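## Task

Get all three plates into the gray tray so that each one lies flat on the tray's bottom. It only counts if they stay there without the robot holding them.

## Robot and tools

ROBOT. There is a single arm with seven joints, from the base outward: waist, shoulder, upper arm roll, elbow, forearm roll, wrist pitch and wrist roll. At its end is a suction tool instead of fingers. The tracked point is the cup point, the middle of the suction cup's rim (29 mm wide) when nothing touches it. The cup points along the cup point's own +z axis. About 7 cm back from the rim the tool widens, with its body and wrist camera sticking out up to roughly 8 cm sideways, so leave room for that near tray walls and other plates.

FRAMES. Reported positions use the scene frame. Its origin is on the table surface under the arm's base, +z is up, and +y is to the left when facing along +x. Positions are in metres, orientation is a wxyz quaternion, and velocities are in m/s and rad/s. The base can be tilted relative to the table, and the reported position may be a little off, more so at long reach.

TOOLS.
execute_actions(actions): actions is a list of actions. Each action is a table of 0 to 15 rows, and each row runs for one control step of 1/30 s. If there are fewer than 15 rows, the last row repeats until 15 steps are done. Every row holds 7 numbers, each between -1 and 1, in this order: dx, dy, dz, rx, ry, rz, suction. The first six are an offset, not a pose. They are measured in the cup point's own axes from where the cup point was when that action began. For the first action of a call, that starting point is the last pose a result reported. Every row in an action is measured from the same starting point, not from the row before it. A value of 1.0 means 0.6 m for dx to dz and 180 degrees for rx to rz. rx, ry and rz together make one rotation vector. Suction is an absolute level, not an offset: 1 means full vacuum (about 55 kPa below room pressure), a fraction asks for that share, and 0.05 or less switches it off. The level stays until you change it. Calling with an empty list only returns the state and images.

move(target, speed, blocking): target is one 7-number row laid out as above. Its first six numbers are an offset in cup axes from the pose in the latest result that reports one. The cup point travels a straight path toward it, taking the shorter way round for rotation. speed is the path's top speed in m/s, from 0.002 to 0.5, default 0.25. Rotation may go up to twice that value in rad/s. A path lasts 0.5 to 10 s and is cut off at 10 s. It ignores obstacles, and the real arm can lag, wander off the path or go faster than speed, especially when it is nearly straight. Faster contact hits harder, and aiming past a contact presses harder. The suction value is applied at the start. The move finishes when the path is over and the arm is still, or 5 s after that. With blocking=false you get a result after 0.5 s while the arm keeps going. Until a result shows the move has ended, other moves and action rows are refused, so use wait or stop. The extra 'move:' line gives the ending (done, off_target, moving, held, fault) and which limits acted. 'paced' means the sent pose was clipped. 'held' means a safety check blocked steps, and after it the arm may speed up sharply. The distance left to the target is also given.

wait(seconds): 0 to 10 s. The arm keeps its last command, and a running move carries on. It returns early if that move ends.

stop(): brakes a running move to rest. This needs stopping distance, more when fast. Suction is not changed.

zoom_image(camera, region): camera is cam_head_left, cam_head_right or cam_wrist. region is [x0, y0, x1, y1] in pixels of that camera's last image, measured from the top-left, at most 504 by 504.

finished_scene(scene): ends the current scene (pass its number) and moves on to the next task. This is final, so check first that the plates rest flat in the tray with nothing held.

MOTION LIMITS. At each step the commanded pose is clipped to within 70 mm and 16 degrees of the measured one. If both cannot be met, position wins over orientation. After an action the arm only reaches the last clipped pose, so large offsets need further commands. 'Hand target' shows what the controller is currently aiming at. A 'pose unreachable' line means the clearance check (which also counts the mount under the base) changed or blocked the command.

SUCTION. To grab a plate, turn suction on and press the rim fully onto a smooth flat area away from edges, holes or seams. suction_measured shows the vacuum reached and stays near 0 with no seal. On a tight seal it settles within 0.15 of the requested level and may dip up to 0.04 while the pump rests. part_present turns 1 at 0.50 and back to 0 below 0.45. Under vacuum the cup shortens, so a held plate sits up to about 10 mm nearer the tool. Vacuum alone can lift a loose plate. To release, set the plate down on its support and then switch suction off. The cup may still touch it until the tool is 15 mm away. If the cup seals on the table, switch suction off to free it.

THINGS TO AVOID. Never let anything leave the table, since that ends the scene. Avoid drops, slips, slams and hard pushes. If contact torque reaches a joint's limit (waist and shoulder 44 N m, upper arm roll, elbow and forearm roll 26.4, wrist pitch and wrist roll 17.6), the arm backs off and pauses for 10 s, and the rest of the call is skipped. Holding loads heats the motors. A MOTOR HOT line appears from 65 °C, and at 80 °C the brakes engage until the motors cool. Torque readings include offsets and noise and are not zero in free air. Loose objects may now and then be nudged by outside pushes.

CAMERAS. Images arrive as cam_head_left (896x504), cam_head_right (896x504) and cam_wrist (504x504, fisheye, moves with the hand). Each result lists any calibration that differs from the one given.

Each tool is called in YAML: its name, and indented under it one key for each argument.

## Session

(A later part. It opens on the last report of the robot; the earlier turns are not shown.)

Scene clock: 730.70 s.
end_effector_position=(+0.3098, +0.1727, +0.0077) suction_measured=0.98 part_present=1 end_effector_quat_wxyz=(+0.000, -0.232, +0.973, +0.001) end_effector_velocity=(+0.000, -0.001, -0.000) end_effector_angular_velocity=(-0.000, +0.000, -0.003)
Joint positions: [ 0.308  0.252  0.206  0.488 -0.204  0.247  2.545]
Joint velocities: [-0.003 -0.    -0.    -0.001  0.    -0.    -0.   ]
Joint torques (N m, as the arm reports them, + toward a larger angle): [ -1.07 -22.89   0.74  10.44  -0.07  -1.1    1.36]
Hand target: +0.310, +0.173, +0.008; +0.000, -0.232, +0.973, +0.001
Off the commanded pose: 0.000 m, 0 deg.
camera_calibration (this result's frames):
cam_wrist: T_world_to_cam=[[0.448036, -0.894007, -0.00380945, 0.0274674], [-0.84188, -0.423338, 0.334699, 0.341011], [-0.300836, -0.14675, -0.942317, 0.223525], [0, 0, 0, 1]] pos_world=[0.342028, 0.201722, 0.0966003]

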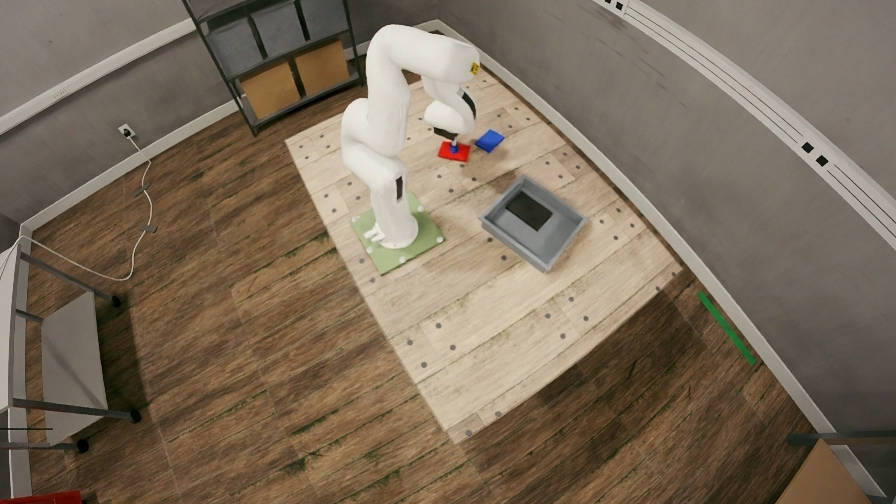

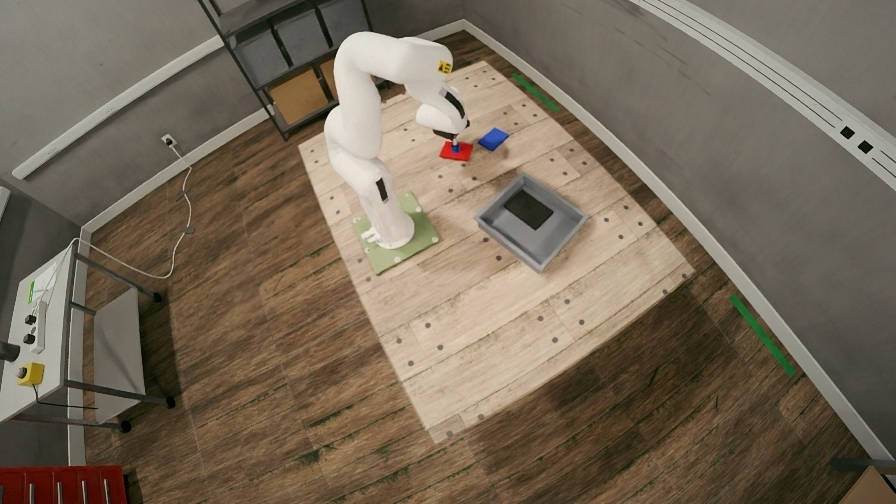

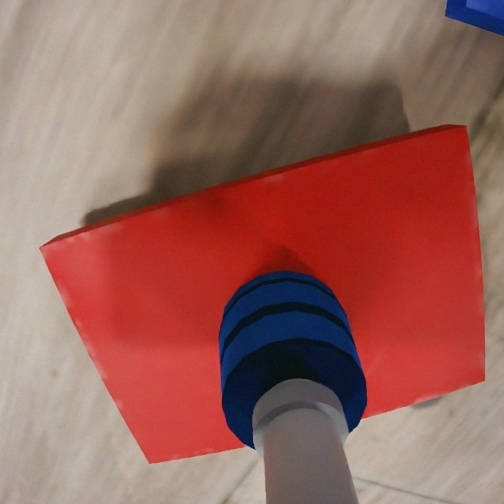

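execute_actions:
  actions:
    - [[0.00015,-0.00026,-0.0014,0,0,0,1],[0.0015,-0.0025,-0.0057,0,0,0,1],[0.0049,-0.0084,-0.0124,0,0,0,1],[0.0110,-0.0188,-0.0213,0,0,0,1],[0.0197,-0.0337,-0.0319,0,0,0,1],[0.0305,-0.0522,-0.0435,0,0,0,1],[0.0426,-0.0727,-0.0554,0,0,0,1],[0.0547,-0.0935,-0.0669,0,0,0,1],[0.0669,-0.1143,-0.0775,0,0,0,1],[0.0790,-0.1350,-0.0864,0,0,0,1],[0.0912,-0.1558,-0.0932,0,0,0,1],[0.1033,-0.1766,-0.0974,0,0,0,1],[0.1155,-0.1974,-0.0988,0,0,0,1],[0.1277,-0.2181,-0.0988,0,0,0,1],[0.1398,-0.2389,-0.0988,0,0,0,1]]
    - [[0.0535,-0.0914,-0.0095,0,0,0.0020,1],[0.0657,-0.1122,-0.0095,0,0,0.0078,1],[0.0778,-0.1330,-0.0095,0,0,0.0171,1],[0.0900,-0.1537,-0.0095,0,0,0.0295,1],[0.1021,-0.1745,-0.0095,0,0,0.0444,1],[0.1143,-0.1953,-0.0095,0,0,0.0609,1],[0.1264,-0.2161,-0.0095,0,0,0.0784,1],[0.1386,-0.2368,-0.0095,0,0,0.0958,1],[0.1508,-0.2576,-0.0095,0,0,0.1123,1],[0.1627,-0.2780,-0.0095,0,0,0.1272,1],[0.1731,-0.2958,-0.0095,0,0,0.1396,1],[0.1807,-0.3089,-0.0095,0,0,0.1489,1],[0.1853,-0.3166,-0.0095,0,0,0.1547,1],[0.1870,-0.3196,-0.0095,0,0,0.1567,1],[0.1872,-0.3200,-0.0095,0,0,0.1567,1]]

Scene clock: 816.07 s.
end_effector_position=(+0.2835, -0.1351, +0.0618) suction_measured=0.96 part_present=1 end_effector_quat_wxyz=(+0.007, -0.001, +1.000, -0.015) end_effector_velocity=(+0.005, -0.277, +0.017) end_effector_angular_velocity=(-0.001, -0.039, -0.790)
Joint positions: [-0.214 -0.079 -0.189  0.316 -0.102  0.37   1.997]
Joint velocities: [-0.37   0.283 -0.397  0.391  0.121  0.068 -0.095]
Joint torques (N m, as the arm reports them, + toward a larger angle): [  3.62 -13.96   5.83  10.84   0.24  -1.05   1.36]
Hand target: +0.286, -0.150, +0.062; +0.007, +0.018, +1.000, -0.015
Off the commanded pose: 0.017 m, 2 deg.
camera_calibration (this result's frames):
cam_wrist: T_world_to_cam=[[-0.00106167, -0.999598, 0.0283186, -0.124635], [-0.946708, 0.0101259, 0.321934, 0.259527], [-0.322092, -0.0264677, -0.946338, 0.243918], [0, 0, 0, 1]] pos_world=[0.324128, -0.120757, 0.150808]

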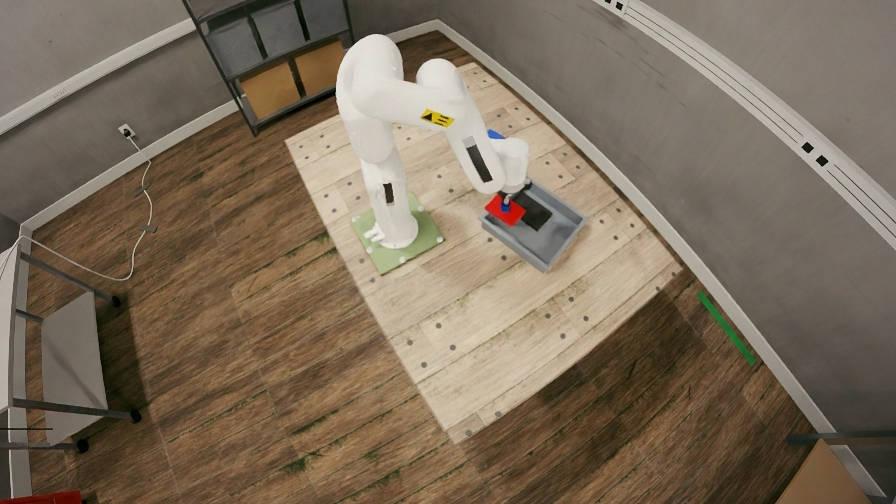

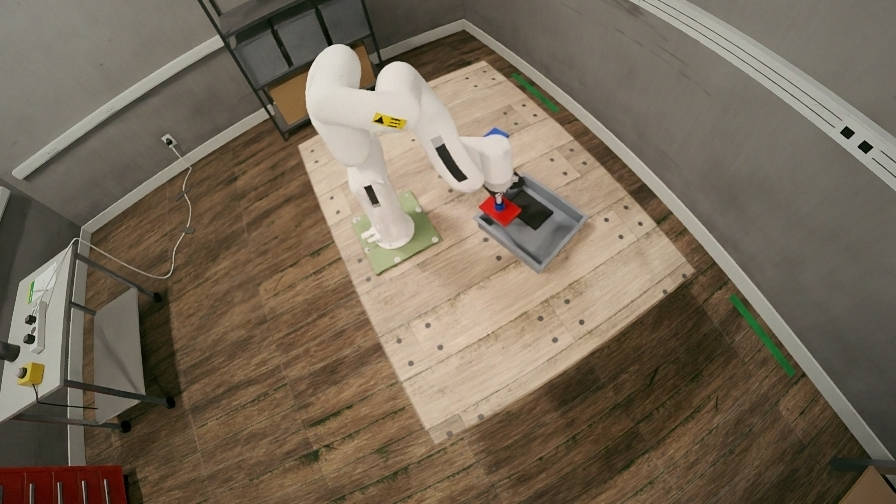

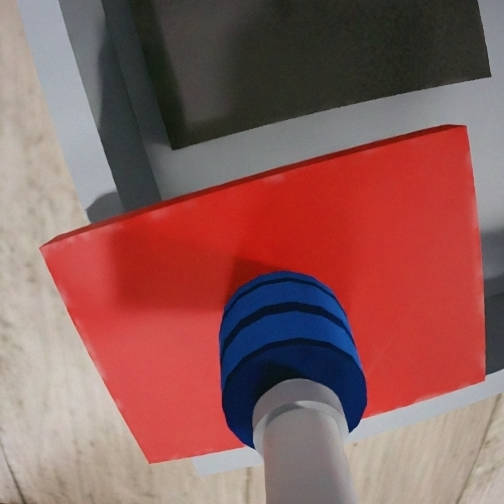

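execute_actions:
  actions: []

Scene clock: 820.60 s.
end_effector_position=(+0.2856, -0.1503, +0.0616) suction_measured=0.98 part_present=1 end_effector_quat_wxyz=(+0.007, +0.018, +1.000, -0.015) end_effector_velocity=(+0.000, +0.000, +0.000) end_effector_angular_velocity=(-0.000, -0.000, +0.000)
Joint positions: [-0.231 -0.053 -0.209  0.345 -0.088  0.373  1.985]
Joint velocities: [ 0. -0.  0. -0.  0. -0. -0.]
Joint torques (N m, as the arm reports them, + toward a larger angle): [ -0.33 -16.45   0.1   12.89   0.36  -1.08   1.31]
Hand target: +0.286, -0.150, +0.062; +0.007, +0.018, +1.000, -0.015
Off the commanded pose: 0.003 m, 0 deg.
camera_calibration (this result's frames):
cam_wrist: T_world_to_cam=[[-0.0398536, -0.998831, 0.0273734, -0.128645], [-0.945681, 0.0465505, 0.321745, 0.26689], [-0.322643, -0.0130638, -0.94643, 0.246152], [0, 0, 0, 1]] pos_world=[0.326685, -0.137703, 0.150617]

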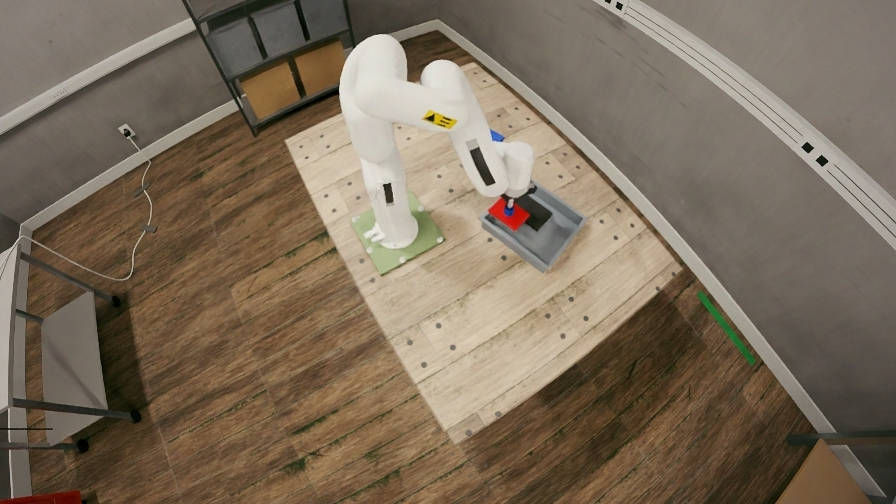

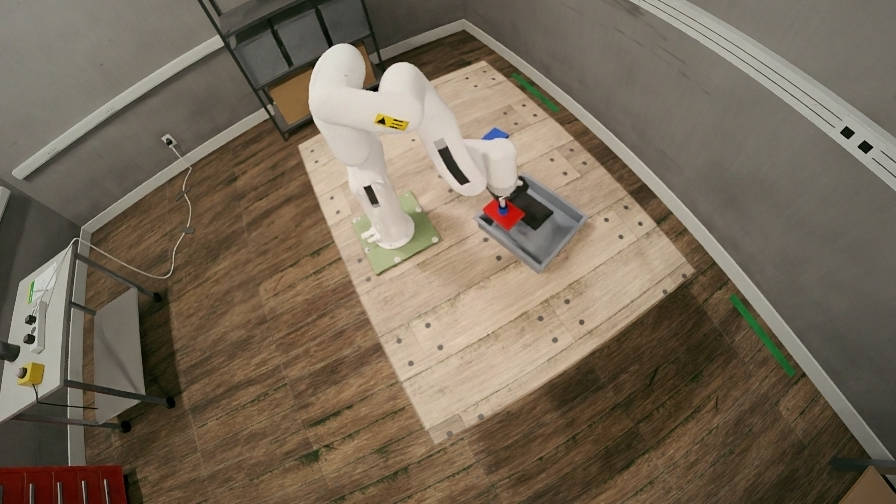

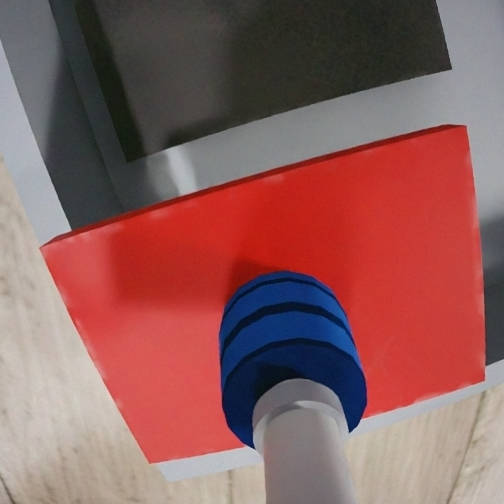

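zoom_image:
  camera: "cam_wrist"
  region: [20, 90, 200, 240]

zoom_image:
  camera: "cam_wrist"
  region: [384, 40, 504, 140]

zoom_image:
  camera: "cam_wrist"
  region: [404, 230, 504, 420]

Region (20, 90, 200, 240) of cam_wrist's 504x504 image, scaled by 2.800, with more detail than that image has.

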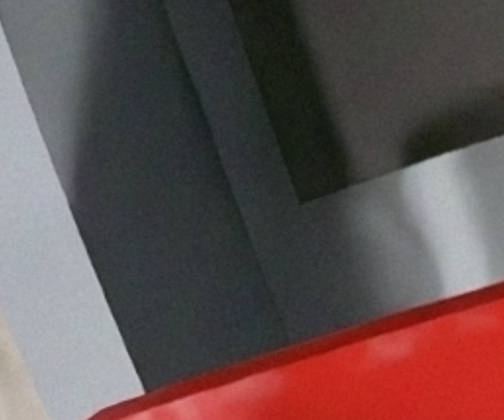

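Region (384, 40, 504, 140) of cam_wrist's 504x504 image, scaled by 4.200, with more detail than that image has.

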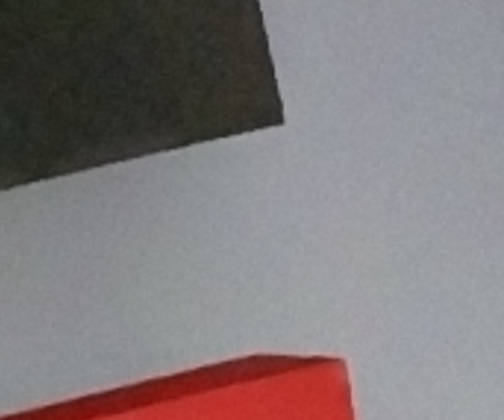

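Region (404, 230, 504, 420) of cam_wrist's 504x504 image, scaled by 2.653, with more detail than that image has; it fills the left 265 columns of this view, and the rest is white.

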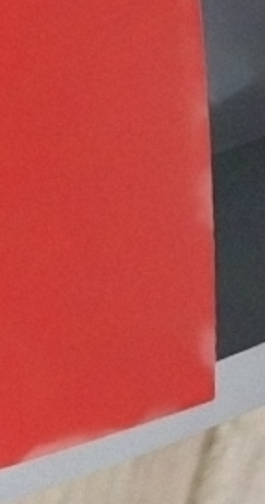

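execute_actions:
  actions:
    - [[-0.00015,-0.00263,0.0006,-0.0009,0.0004,-0.0004,1],[-0.00046,-0.00789,0.0019,-0.0028,0.0013,-0.0012,1],[-0.00082,-0.01442,0.0046,-0.0052,0.0024,-0.0021,1],[-0.00112,-0.02036,0.0098,-0.0074,0.0034,-0.0030,1],[-0.00126,-0.0241,0.0174,-0.0088,0.0040,-0.0036,1],[-0.00123,-0.02566,0.0275,-0.00945,0.00435,-0.0039,1],[-0.00107,-0.02531,0.0391,-0.00945,0.00435,-0.0039,1],[-0.0009,-0.02494,0.0516,-0.00945,0.00435,-0.0039,1],[-0.00074,-0.02459,0.0633,-0.00945,0.00435,-0.0039,1],[-0.00061,-0.0243,0.0733,-0.00945,0.00435,-0.0039,1],[-0.00049,-0.02405,0.0816,-0.00945,0.00435,-0.0039,1],[-0.00041,-0.02387,0.0878,-0.00945,0.00435,-0.0039,1],[-0.00035,-0.02374,0.0921,-0.00945,0.00435,-0.0039,1],[-0.00031,-0.02366,0.0946,-0.00945,0.00435,-0.0039,1],[-0.0003,-0.02362,0.0959,-0.00945,0.00435,-0.0039,1]]

Scene clock: 886.50 s.
end_effector_position=(+0.2821, -0.1647, +0.0142) suction_measured=1.00 part_present=1 end_effector_quat_wxyz=(-0.005, +0.012, +1.000, -0.004) end_effector_velocity=(+0.010, +0.001, -0.121) end_effector_angular_velocity=(+0.014, +0.005, +0.006)
Joint positions: [-0.24   0.167 -0.208  0.391  0.1    0.235  1.79 ]
Joint velocities: [-0.079  0.546  0.219  0.104  0.549 -0.414 -0.395]
Joint torques (N m, as the arm reports them, + toward a larger angle): [ -1.01 -25.33  -0.74  11.54  -0.51  -0.86   1.6 ]
Hand target: +0.285, -0.166, +0.006; -0.003, +0.013, +1.000, -0.003
Off the commanded pose: 0.011 m, 1 deg.
camera_calibration (this result's frames):
cam_wrist: T_world_to_cam=[[-0.0284796, -0.999583, 0.00483307, -0.144877], [-0.938239, 0.028399, 0.344822, 0.274062], [-0.344815, 0.0052858, -0.938656, 0.209164], [0, 0, 0, 1]] pos_world=[0.325132, -0.153705, 0.102531]

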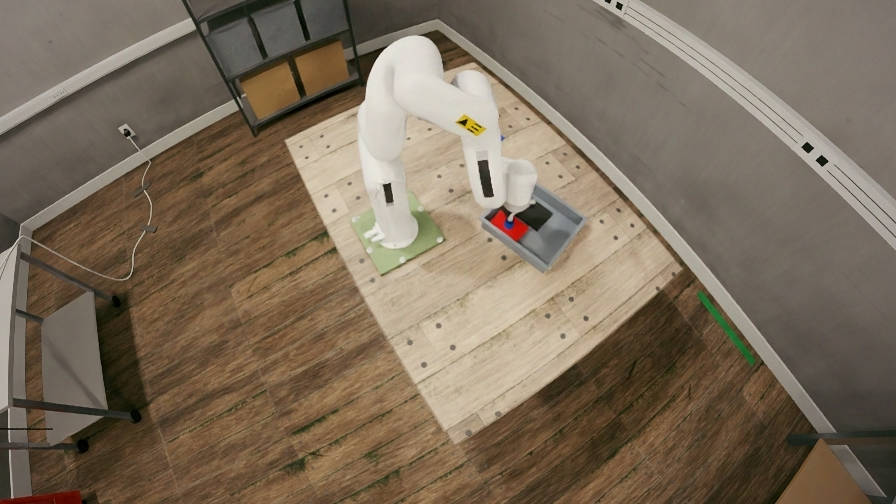

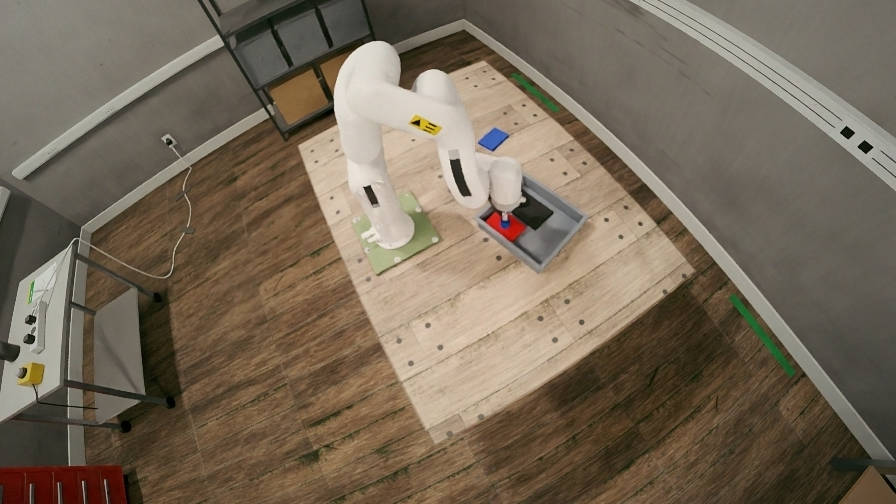

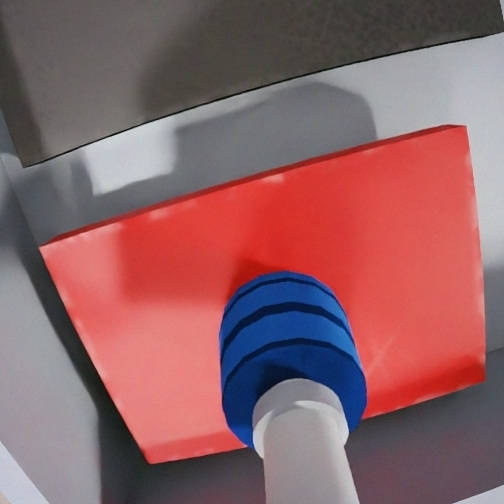

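execute_actions:
  actions: []

Scene clock: 888.47 s.
end_effector_position=(+0.2847, -0.1657, +0.0057) suction_measured=0.99 part_present=1 end_effector_quat_wxyz=(-0.003, +0.013, +1.000, -0.003) end_effector_velocity=(-0.000, +0.000, -0.000) end_effector_angular_velocity=(+0.000, +0.001, +0.001)
Joint positions: [-0.253  0.209 -0.185  0.403  0.151  0.202  1.751]
Joint velocities: [-0.     0.     0.001 -0.001 -0.     0.     0.   ]
Joint torques (N m, as the arm reports them, + toward a larger angle): [ -0.31 -20.94  -0.74   9.77  -0.13  -1.07   1.31]
Hand target: +0.285, -0.166, +0.006; -0.003, +0.013, +1.000, -0.003
Off the commanded pose: 0.002 m, 0 deg.
camera_calibration (this result's frames):
cam_wrist: T_world_to_cam=[[-0.0287691, -0.999579, 0.00372042, -0.145643], [-0.939983, 0.0283195, 0.340043, 0.279997], [-0.340005, 0.00628557, -0.940403, 0.200901], [0, 0, 0, 1]] pos_world=[0.32731, -0.154774, 0.094259]

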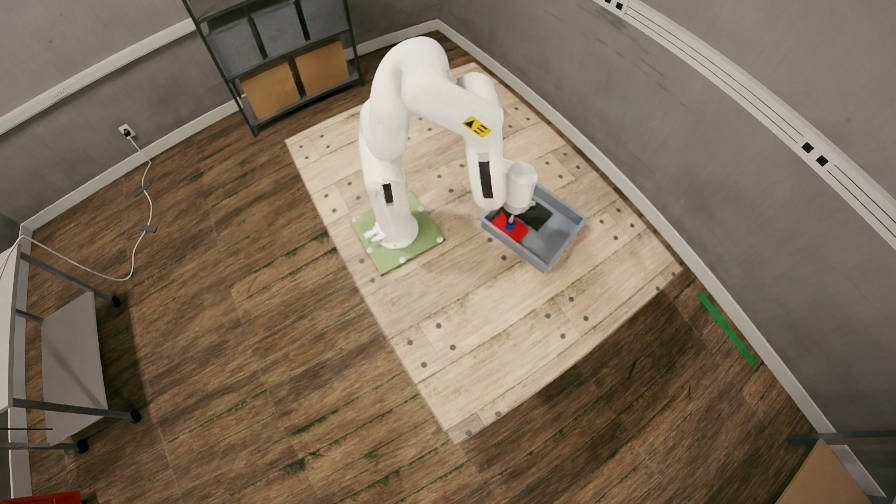

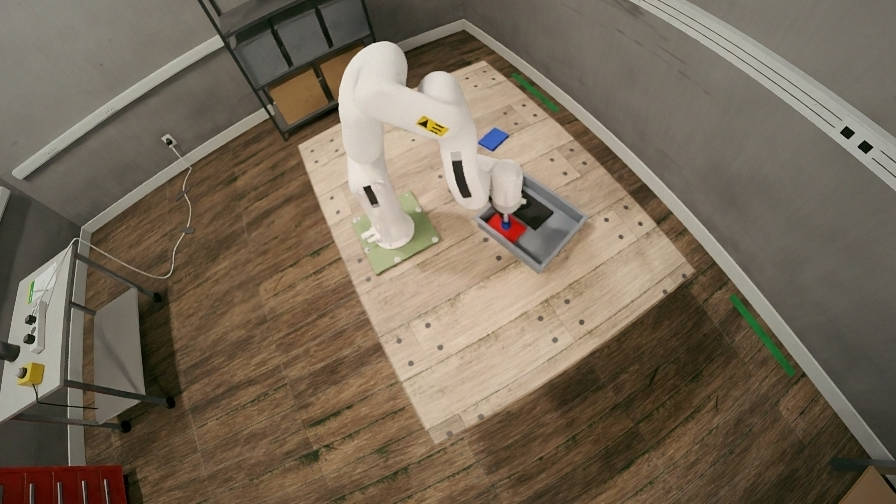

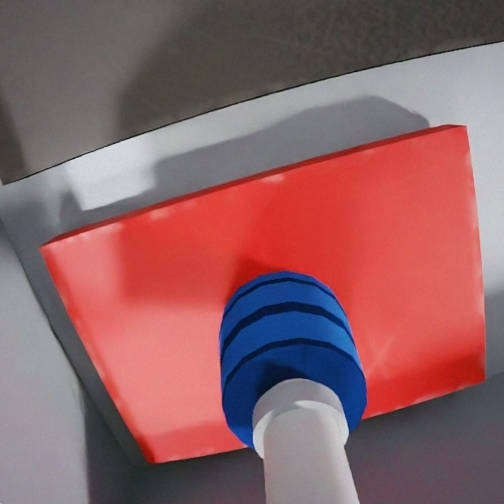

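zoom_image:
  camera: "cam_wrist"
  region: [360, 80, 480, 170]

zoom_image:
  camera: "cam_wrist"
  region: [0, 170, 140, 280]

zoom_image:
  camera: "cam_head_right"
  region: [470, 180, 590, 275]

Region (360, 80, 480, 170) of cam_wrist's 504x504 image, scaled by 4.200, with more detail than that image has; it fills the top 378 rows of this view, and the rest is white.

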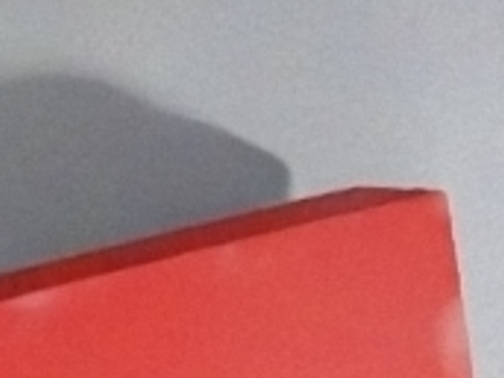

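Region (0, 170, 140, 280) of cam_wrist's 504x504 image, scaled by 3.600, with more detail than that image has; it fills the top 396 rows of this view, and the rest is white.

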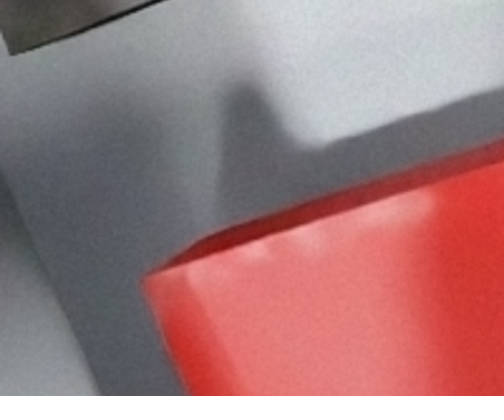

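Region (470, 180, 590, 275) of cam_head_right's 896x504 image, scaled by 4.200, with more detail than that image has; it fills the top 399 rows of this view, and the rest is white.

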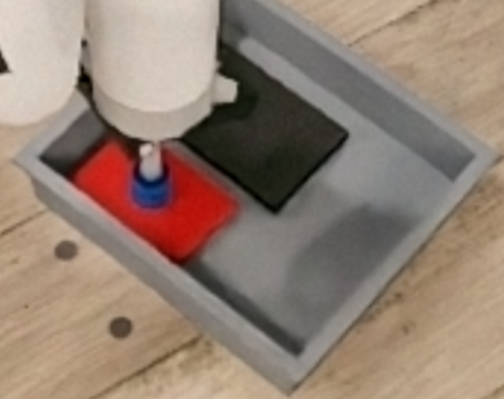

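zoom_image:
  camera: "cam_wrist"
  region: [35, 185, 105, 255]

zoom_image:
  camera: "cam_wrist"
  region: [40, 60, 440, 260]

zoom_image:
  camera: "cam_wrist"
  region: [40, 340, 504, 504]

Region (35, 185, 105, 255) of cam_wrist's 504x504 image, scaled by 7.200, with more detail than that image has.

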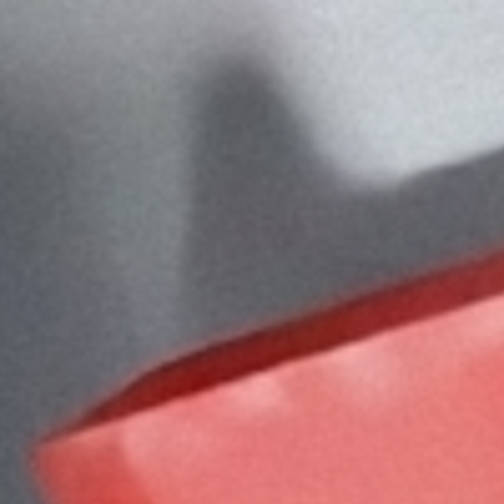

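Region (40, 60, 440, 260) of cam_wrist's 504x504 image, scaled by 1.260, with more detail than that image has.

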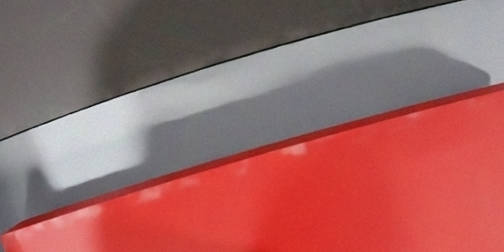

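Region (40, 340, 504, 504) of cam_wrist's 504x504 image, scaled by 1.086, with more detail than that image has; it fills the top 178 rows of this view, and the rest is white.

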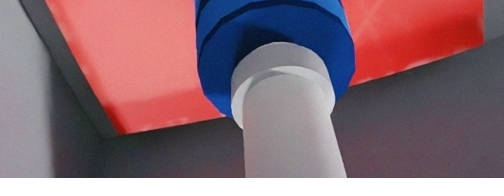

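execute_actions:
  actions:
    - [[0,0,0.0010,-0.0010,-0.0005,0,1],[0,0,0.0022,-0.0022,-0.0011,0,1],[0,0,0.0032,-0.0031,-0.0016,0,1],[0,0,0.0037,-0.0035,-0.0018,0,1],[0,0,0.0037,-0.0035,-0.0018,0,1],[0,0,0.0037,-0.0035,-0.0018,0,1],[0,0,0.0037,-0.0035,-0.0018,0,1],[0,0,0.0037,-0.0035,-0.0018,0,1],[0,0,0.002,-0.0035,-0.0018,0,0],[0,0,-0.006,-0.0035,-0.0018,0,0],[0,0,-0.02,-0.003,-0.0018,0,0],[0,0,-0.04,-0.0025,-0.0018,0,0],[-0.0022,0.0045,-0.063,-0.002,-0.0018,0,0],[-0.0058,0.012,-0.086,-0.002,-0.0018,0,0],[-0.0109,0.0225,-0.106,-0.002,-0.0018,0,0]]

Scene clock: 971.00 s.
end_effector_position=(+0.2852, -0.1646, +0.0242) suction_measured=0.00 part_present=0 end_effector_quat_wxyz=(+0.003, +0.013, +1.000, +0.004) end_effector_velocity=(+0.036, +0.026, +0.239) end_effector_angular_velocity=(+0.019, -0.122, -0.012)
Joint positions: [-0.263  0.128 -0.19   0.392  0.127  0.267  1.76 ]
Joint velocities: [ 0.172 -0.995 -0.261 -0.11  -0.65   0.761  0.557]
Joint torques (N m, as the arm reports them, + toward a larger angle): [ -0.27 -26.41   0.7   12.13  -0.54  -0.87   1.76]
Hand target: +0.293, -0.156, +0.057; +0.011, +0.012, +1.000, +0.004
Off the commanded pose: 0.047 m, 1 deg.
camera_calibration (this result's frames):
cam_wrist: T_world_to_cam=[[-0.0288817, -0.999528, -0.0104711, -0.144174], [-0.943508, 0.0238007, 0.330494, 0.274706], [-0.330088, 0.0194248, -0.94375, 0.217867], [0, 0, 0, 1]] pos_world=[0.326939, -0.154876, 0.113314]

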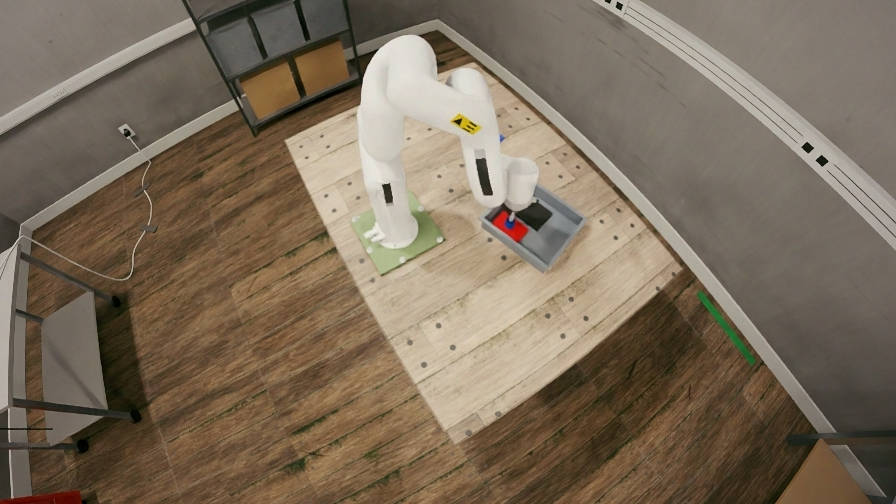

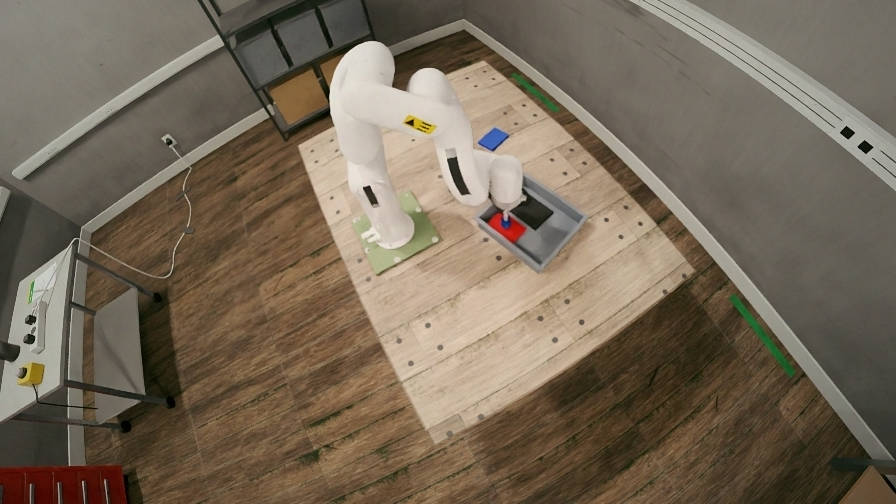

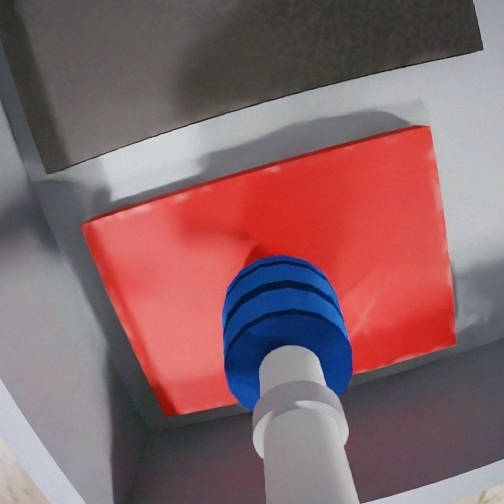

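execute_actions:
  actions: []

Scene clock: 974.23 s.
end_effector_position=(+0.2928, -0.1563, +0.0566) suction_measured=0.00 part_present=0 end_effector_quat_wxyz=(+0.011, +0.012, +1.000, +0.004) end_effector_velocity=(-0.000, -0.000, +0.000) end_effector_angular_velocity=(-0.000, -0.001, -0.002)
Joint positions: [-0.238 -0.004 -0.207  0.384  0.043  0.372  1.847]
Joint velocities: [-0.001  0.     0.     0.     0.001 -0.001  0.   ]
Joint torques (N m, as the arm reports them, + toward a larger angle): [ -0.4  -16.65  -0.23  12.41  -0.07  -0.86   1.29]
Hand target: +0.293, -0.156, +0.057; +0.011, +0.012, +1.000, +0.004
Off the commanded pose: 0.013 m, 1 deg.
camera_calibration (this result's frames):
cam_wrist: T_world_to_cam=[[-0.0266058, -0.999593, -0.010249, -0.136045], [-0.948729, 0.0220189, 0.315323, 0.272982], [-0.314969, 0.0181129, -0.948929, 0.246499], [0, 0, 0, 1]] pos_world=[0.333006, -0.146465, 0.146439]

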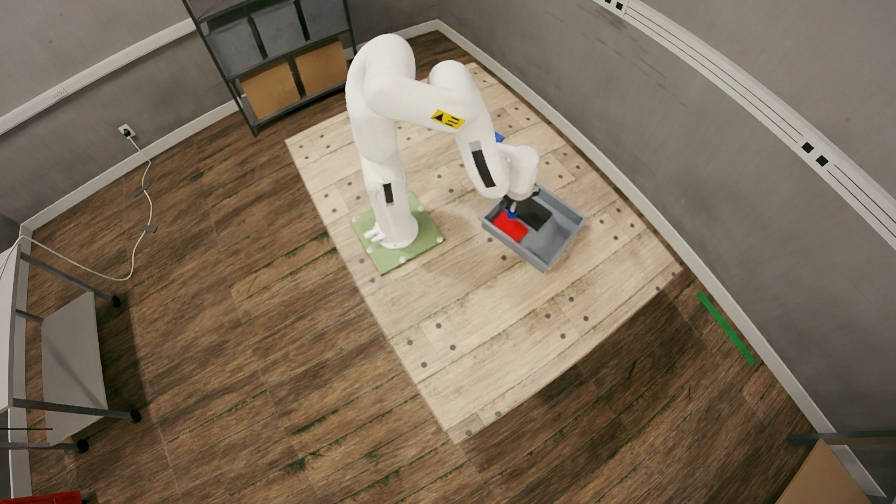

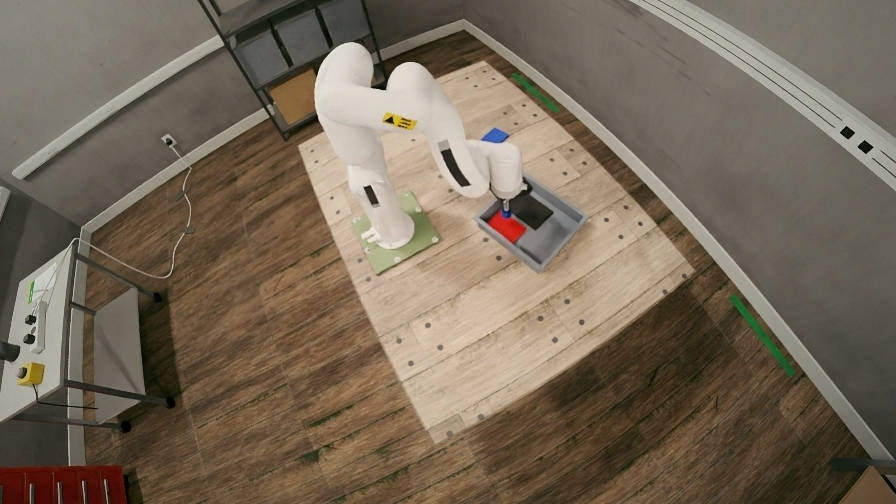

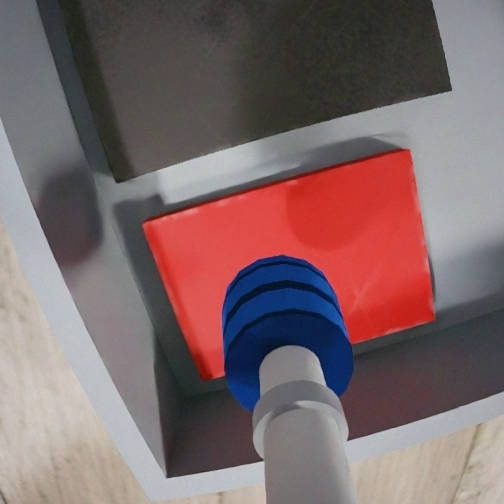

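execute_actions:
  actions:
    - [[-0.0002,0.0004,-0.0017,0.0003,0.0007,0,0],[-0.0017,0.0034,-0.0041,0.0008,0.002,0,0],[-0.0054,0.0110,-0.0073,0.0014,0.0036,0,0],[-0.0116,0.0238,-0.0101,0.002,0.0051,0,0],[-0.0200,0.0413,-0.0118,0.0023,0.0061,0,0],[-0.0297,0.0614,-0.0122,0.0025,0.0066,0,0],[-0.0395,0.0818,-0.0119,0.0025,0.0066,0,0],[-0.0493,0.1023,-0.0115,0.0025,0.0066,0,0],[-0.0591,0.1227,-0.0111,0.0025,0.0066,0,0],[-0.0689,0.1431,-0.0108,0.0025,0.0066,0,0],[-0.0787,0.1636,-0.0104,0.0025,0.0066,0,0],[-0.0885,0.1840,-0.0100,0.0025,0.0066,0,0],[-0.0984,0.2044,-0.0097,0.0025,0.0066,0,0],[-0.1082,0.2249,-0.0093,0.0025,0.0066,0,0],[-0.1180,0.2453,-0.0089,0.0025,0.0066,0,0]]
    - [[-0.0520,0.1083,0.0004,0,0,-0.0017,0],[-0.0618,0.1287,0.0015,0,0,-0.0069,0],[-0.0716,0.1492,0.0033,0,0,-0.0152,0],[-0.0814,0.1696,0.0056,0,0,-0.0262,0],[-0.0912,0.1900,0.0085,0,0,-0.0394,0],[-0.1010,0.2105,0.0117,0,0,-0.0540,0],[-0.1108,0.2309,0.015,0,0,-0.0695,0],[-0.1206,0.2513,0.0183,0,0,-0.0850,0],[-0.1304,0.2718,0.0215,0,0,-0.0996,0],[-0.1403,0.2922,0.0244,0,0,-0.1128,0],[-0.1501,0.3126,0.0267,0,0,-0.1238,0],[-0.1599,0.3331,0.0285,0,0,-0.1321,0],[-0.1682,0.3504,0.0296,0,0,-0.1373,0],[-0.1731,0.3607,0.03,0,0,-0.139,0],[-0.1751,0.3647,0.03,0,0,-0.139,0]]

Scene clock: 1056.67 s.
end_effector_position=(+0.4260, +0.1376, +0.0605) suction_measured=0.00 part_present=0 end_effector_quat_wxyz=(+0.013, -0.187, +0.982, +0.013) end_effector_velocity=(+0.167, +0.314, -0.028) end_effector_angular_velocity=(-0.005, -0.027, +0.719)
Joint positions: [ 0.164  0.277  0.184  0.787 -0.059  0.488  2.324]
Joint velocities: [ 0.349  0.715  0.206  0.948 -0.374  0.242  0.112]
Joint torques (N m, as the arm reports them, + toward a larger angle): [ -1.13 -29.47  -0.84  13.48   0.13  -0.88   1.59]
Hand target: +0.443, +0.163, +0.057; +0.012, -0.210, +0.978, +0.011
Off the commanded pose: 0.035 m, 3 deg.
camera_calibration (this result's frames):
cam_wrist: T_world_to_cam=[[0.364235, -0.931032, -0.0226409, -0.0138852], [-0.883664, -0.353175, 0.307256, 0.416059], [-0.294061, -0.0919062, -0.951358, 0.293219], [0, 0, 0, 1]] pos_world=[0.458938, 0.160963, 0.150805]

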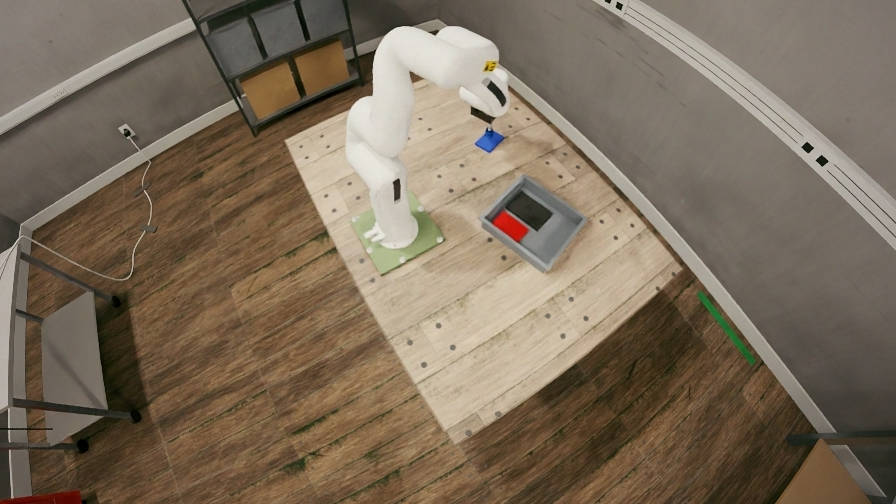

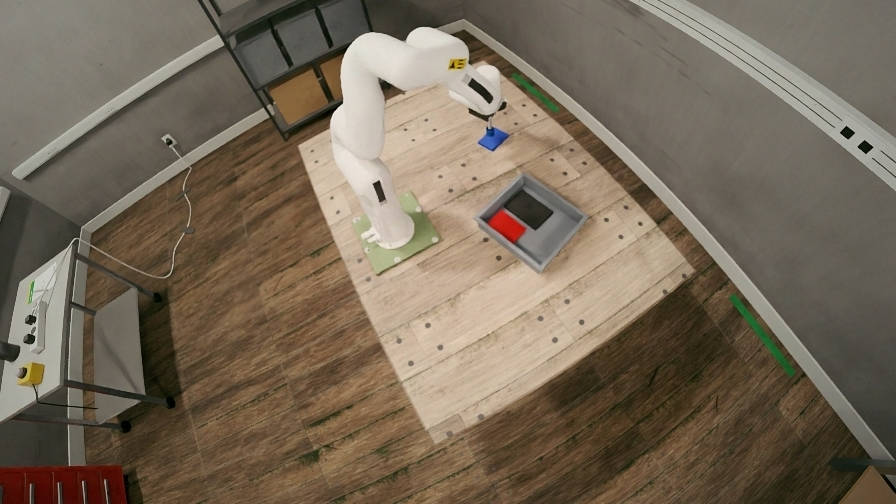

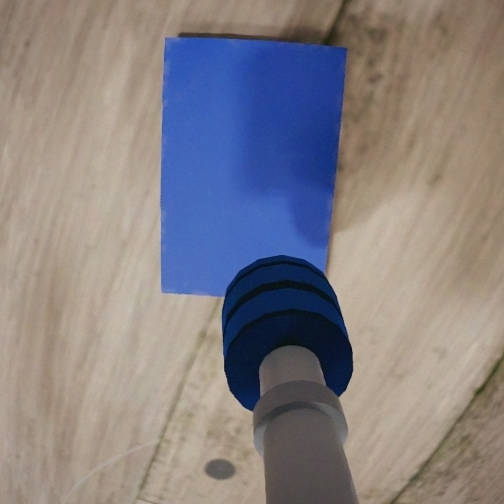

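execute_actions:
  actions: []

Scene clock: 1057.90 s.
end_effector_position=(+0.4426, +0.1629, +0.0569) suction_measured=0.00 part_present=0 end_effector_quat_wxyz=(+0.012, -0.210, +0.978, +0.011) end_effector_velocity=(-0.000, +0.000, -0.000) end_effector_angular_velocity=(-0.000, +0.001, +0.001)
Joint positions: [ 0.196  0.348  0.195  0.881 -0.094  0.516  2.345]
Joint velocities: [-0.     0.     0.     0.    -0.     0.001  0.   ]
Joint torques (N m, as the arm reports them, + toward a larger angle): [ -0.8  -29.43   0.97  14.42   0.2   -1.12   1.48]
Hand target: +0.443, +0.163, +0.057; +0.012, -0.210, +0.978, +0.011
Off the commanded pose: 0.006 m, 1 deg.
camera_calibration (this result's frames):
cam_wrist: T_world_to_cam=[[0.407117, -0.91317, -0.0194143, -0.0184978], [-0.866121, -0.392715, 0.309208, 0.439405], [-0.289984, -0.109068, -0.950796, 0.297978], [0, 0, 0, 1]] pos_world=[0.474517, 0.188169, 0.14709]

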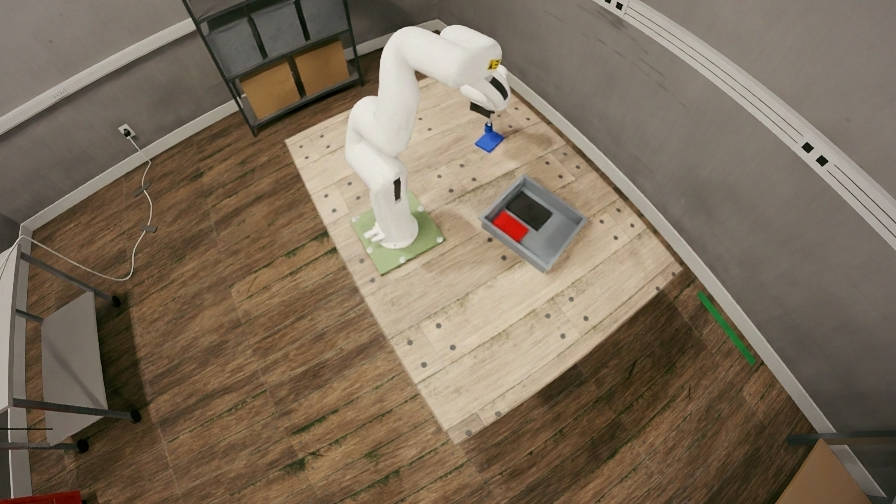

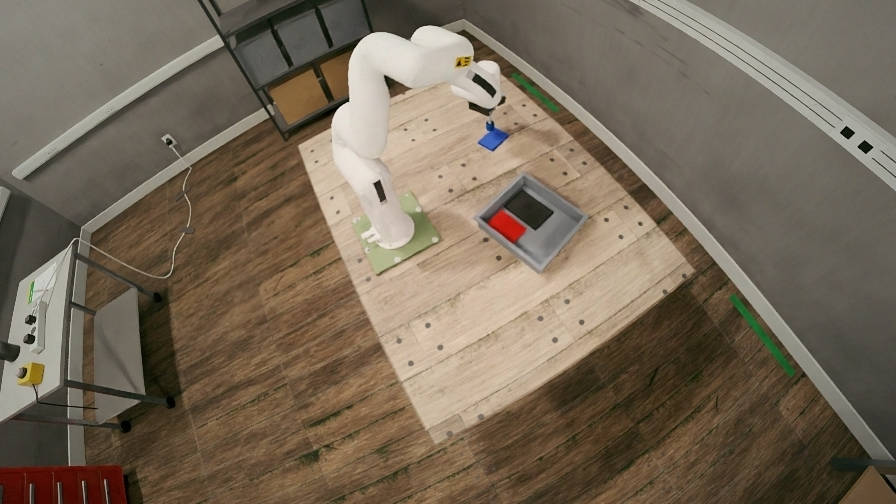

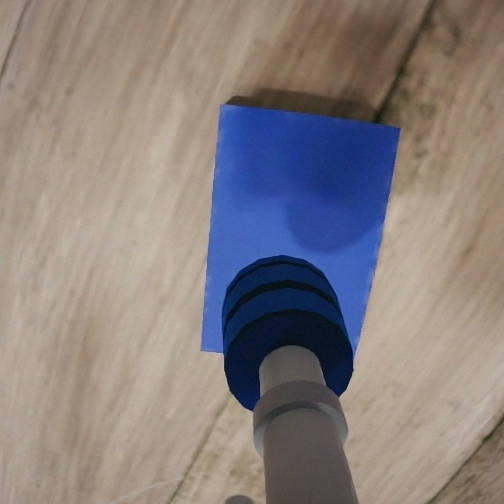

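zoom_image:
  camera: "cam_wrist"
  region: [200, 80, 420, 150]

zoom_image:
  camera: "cam_wrist"
  region: [185, 320, 245, 370]

zoom_image:
  camera: "cam_wrist"
  region: [325, 320, 385, 380]

Region (200, 80, 420, 150) of cam_wrist's 504x504 image, scaled by 2.291, with more detail than that image has; it fills the top 160 rows of this view, and the rest is white.

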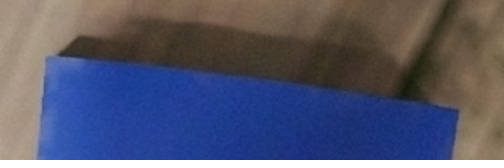

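Region (185, 320, 245, 370) of cam_wrist's 504x504 image, scaled by 8.400, with more detail than that image has.

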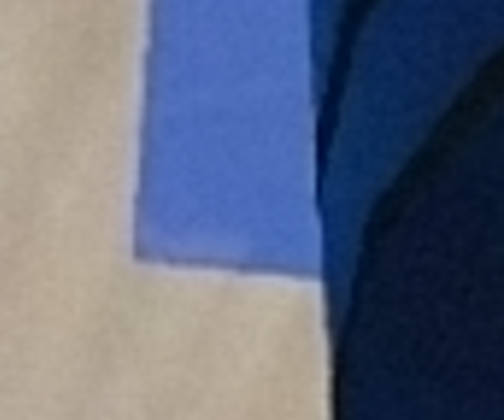

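Region (325, 320, 385, 380) of cam_wrist's 504x504 image, scaled by 8.400, with more detail than that image has.

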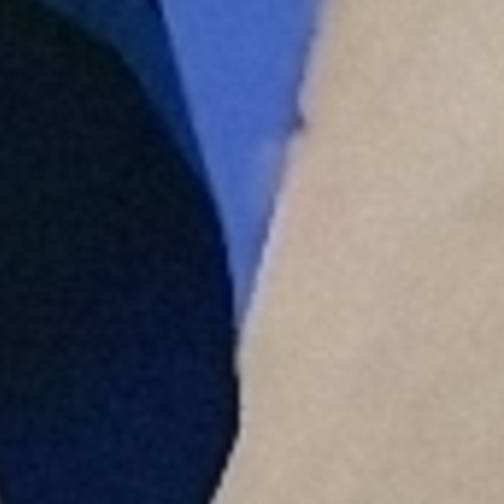

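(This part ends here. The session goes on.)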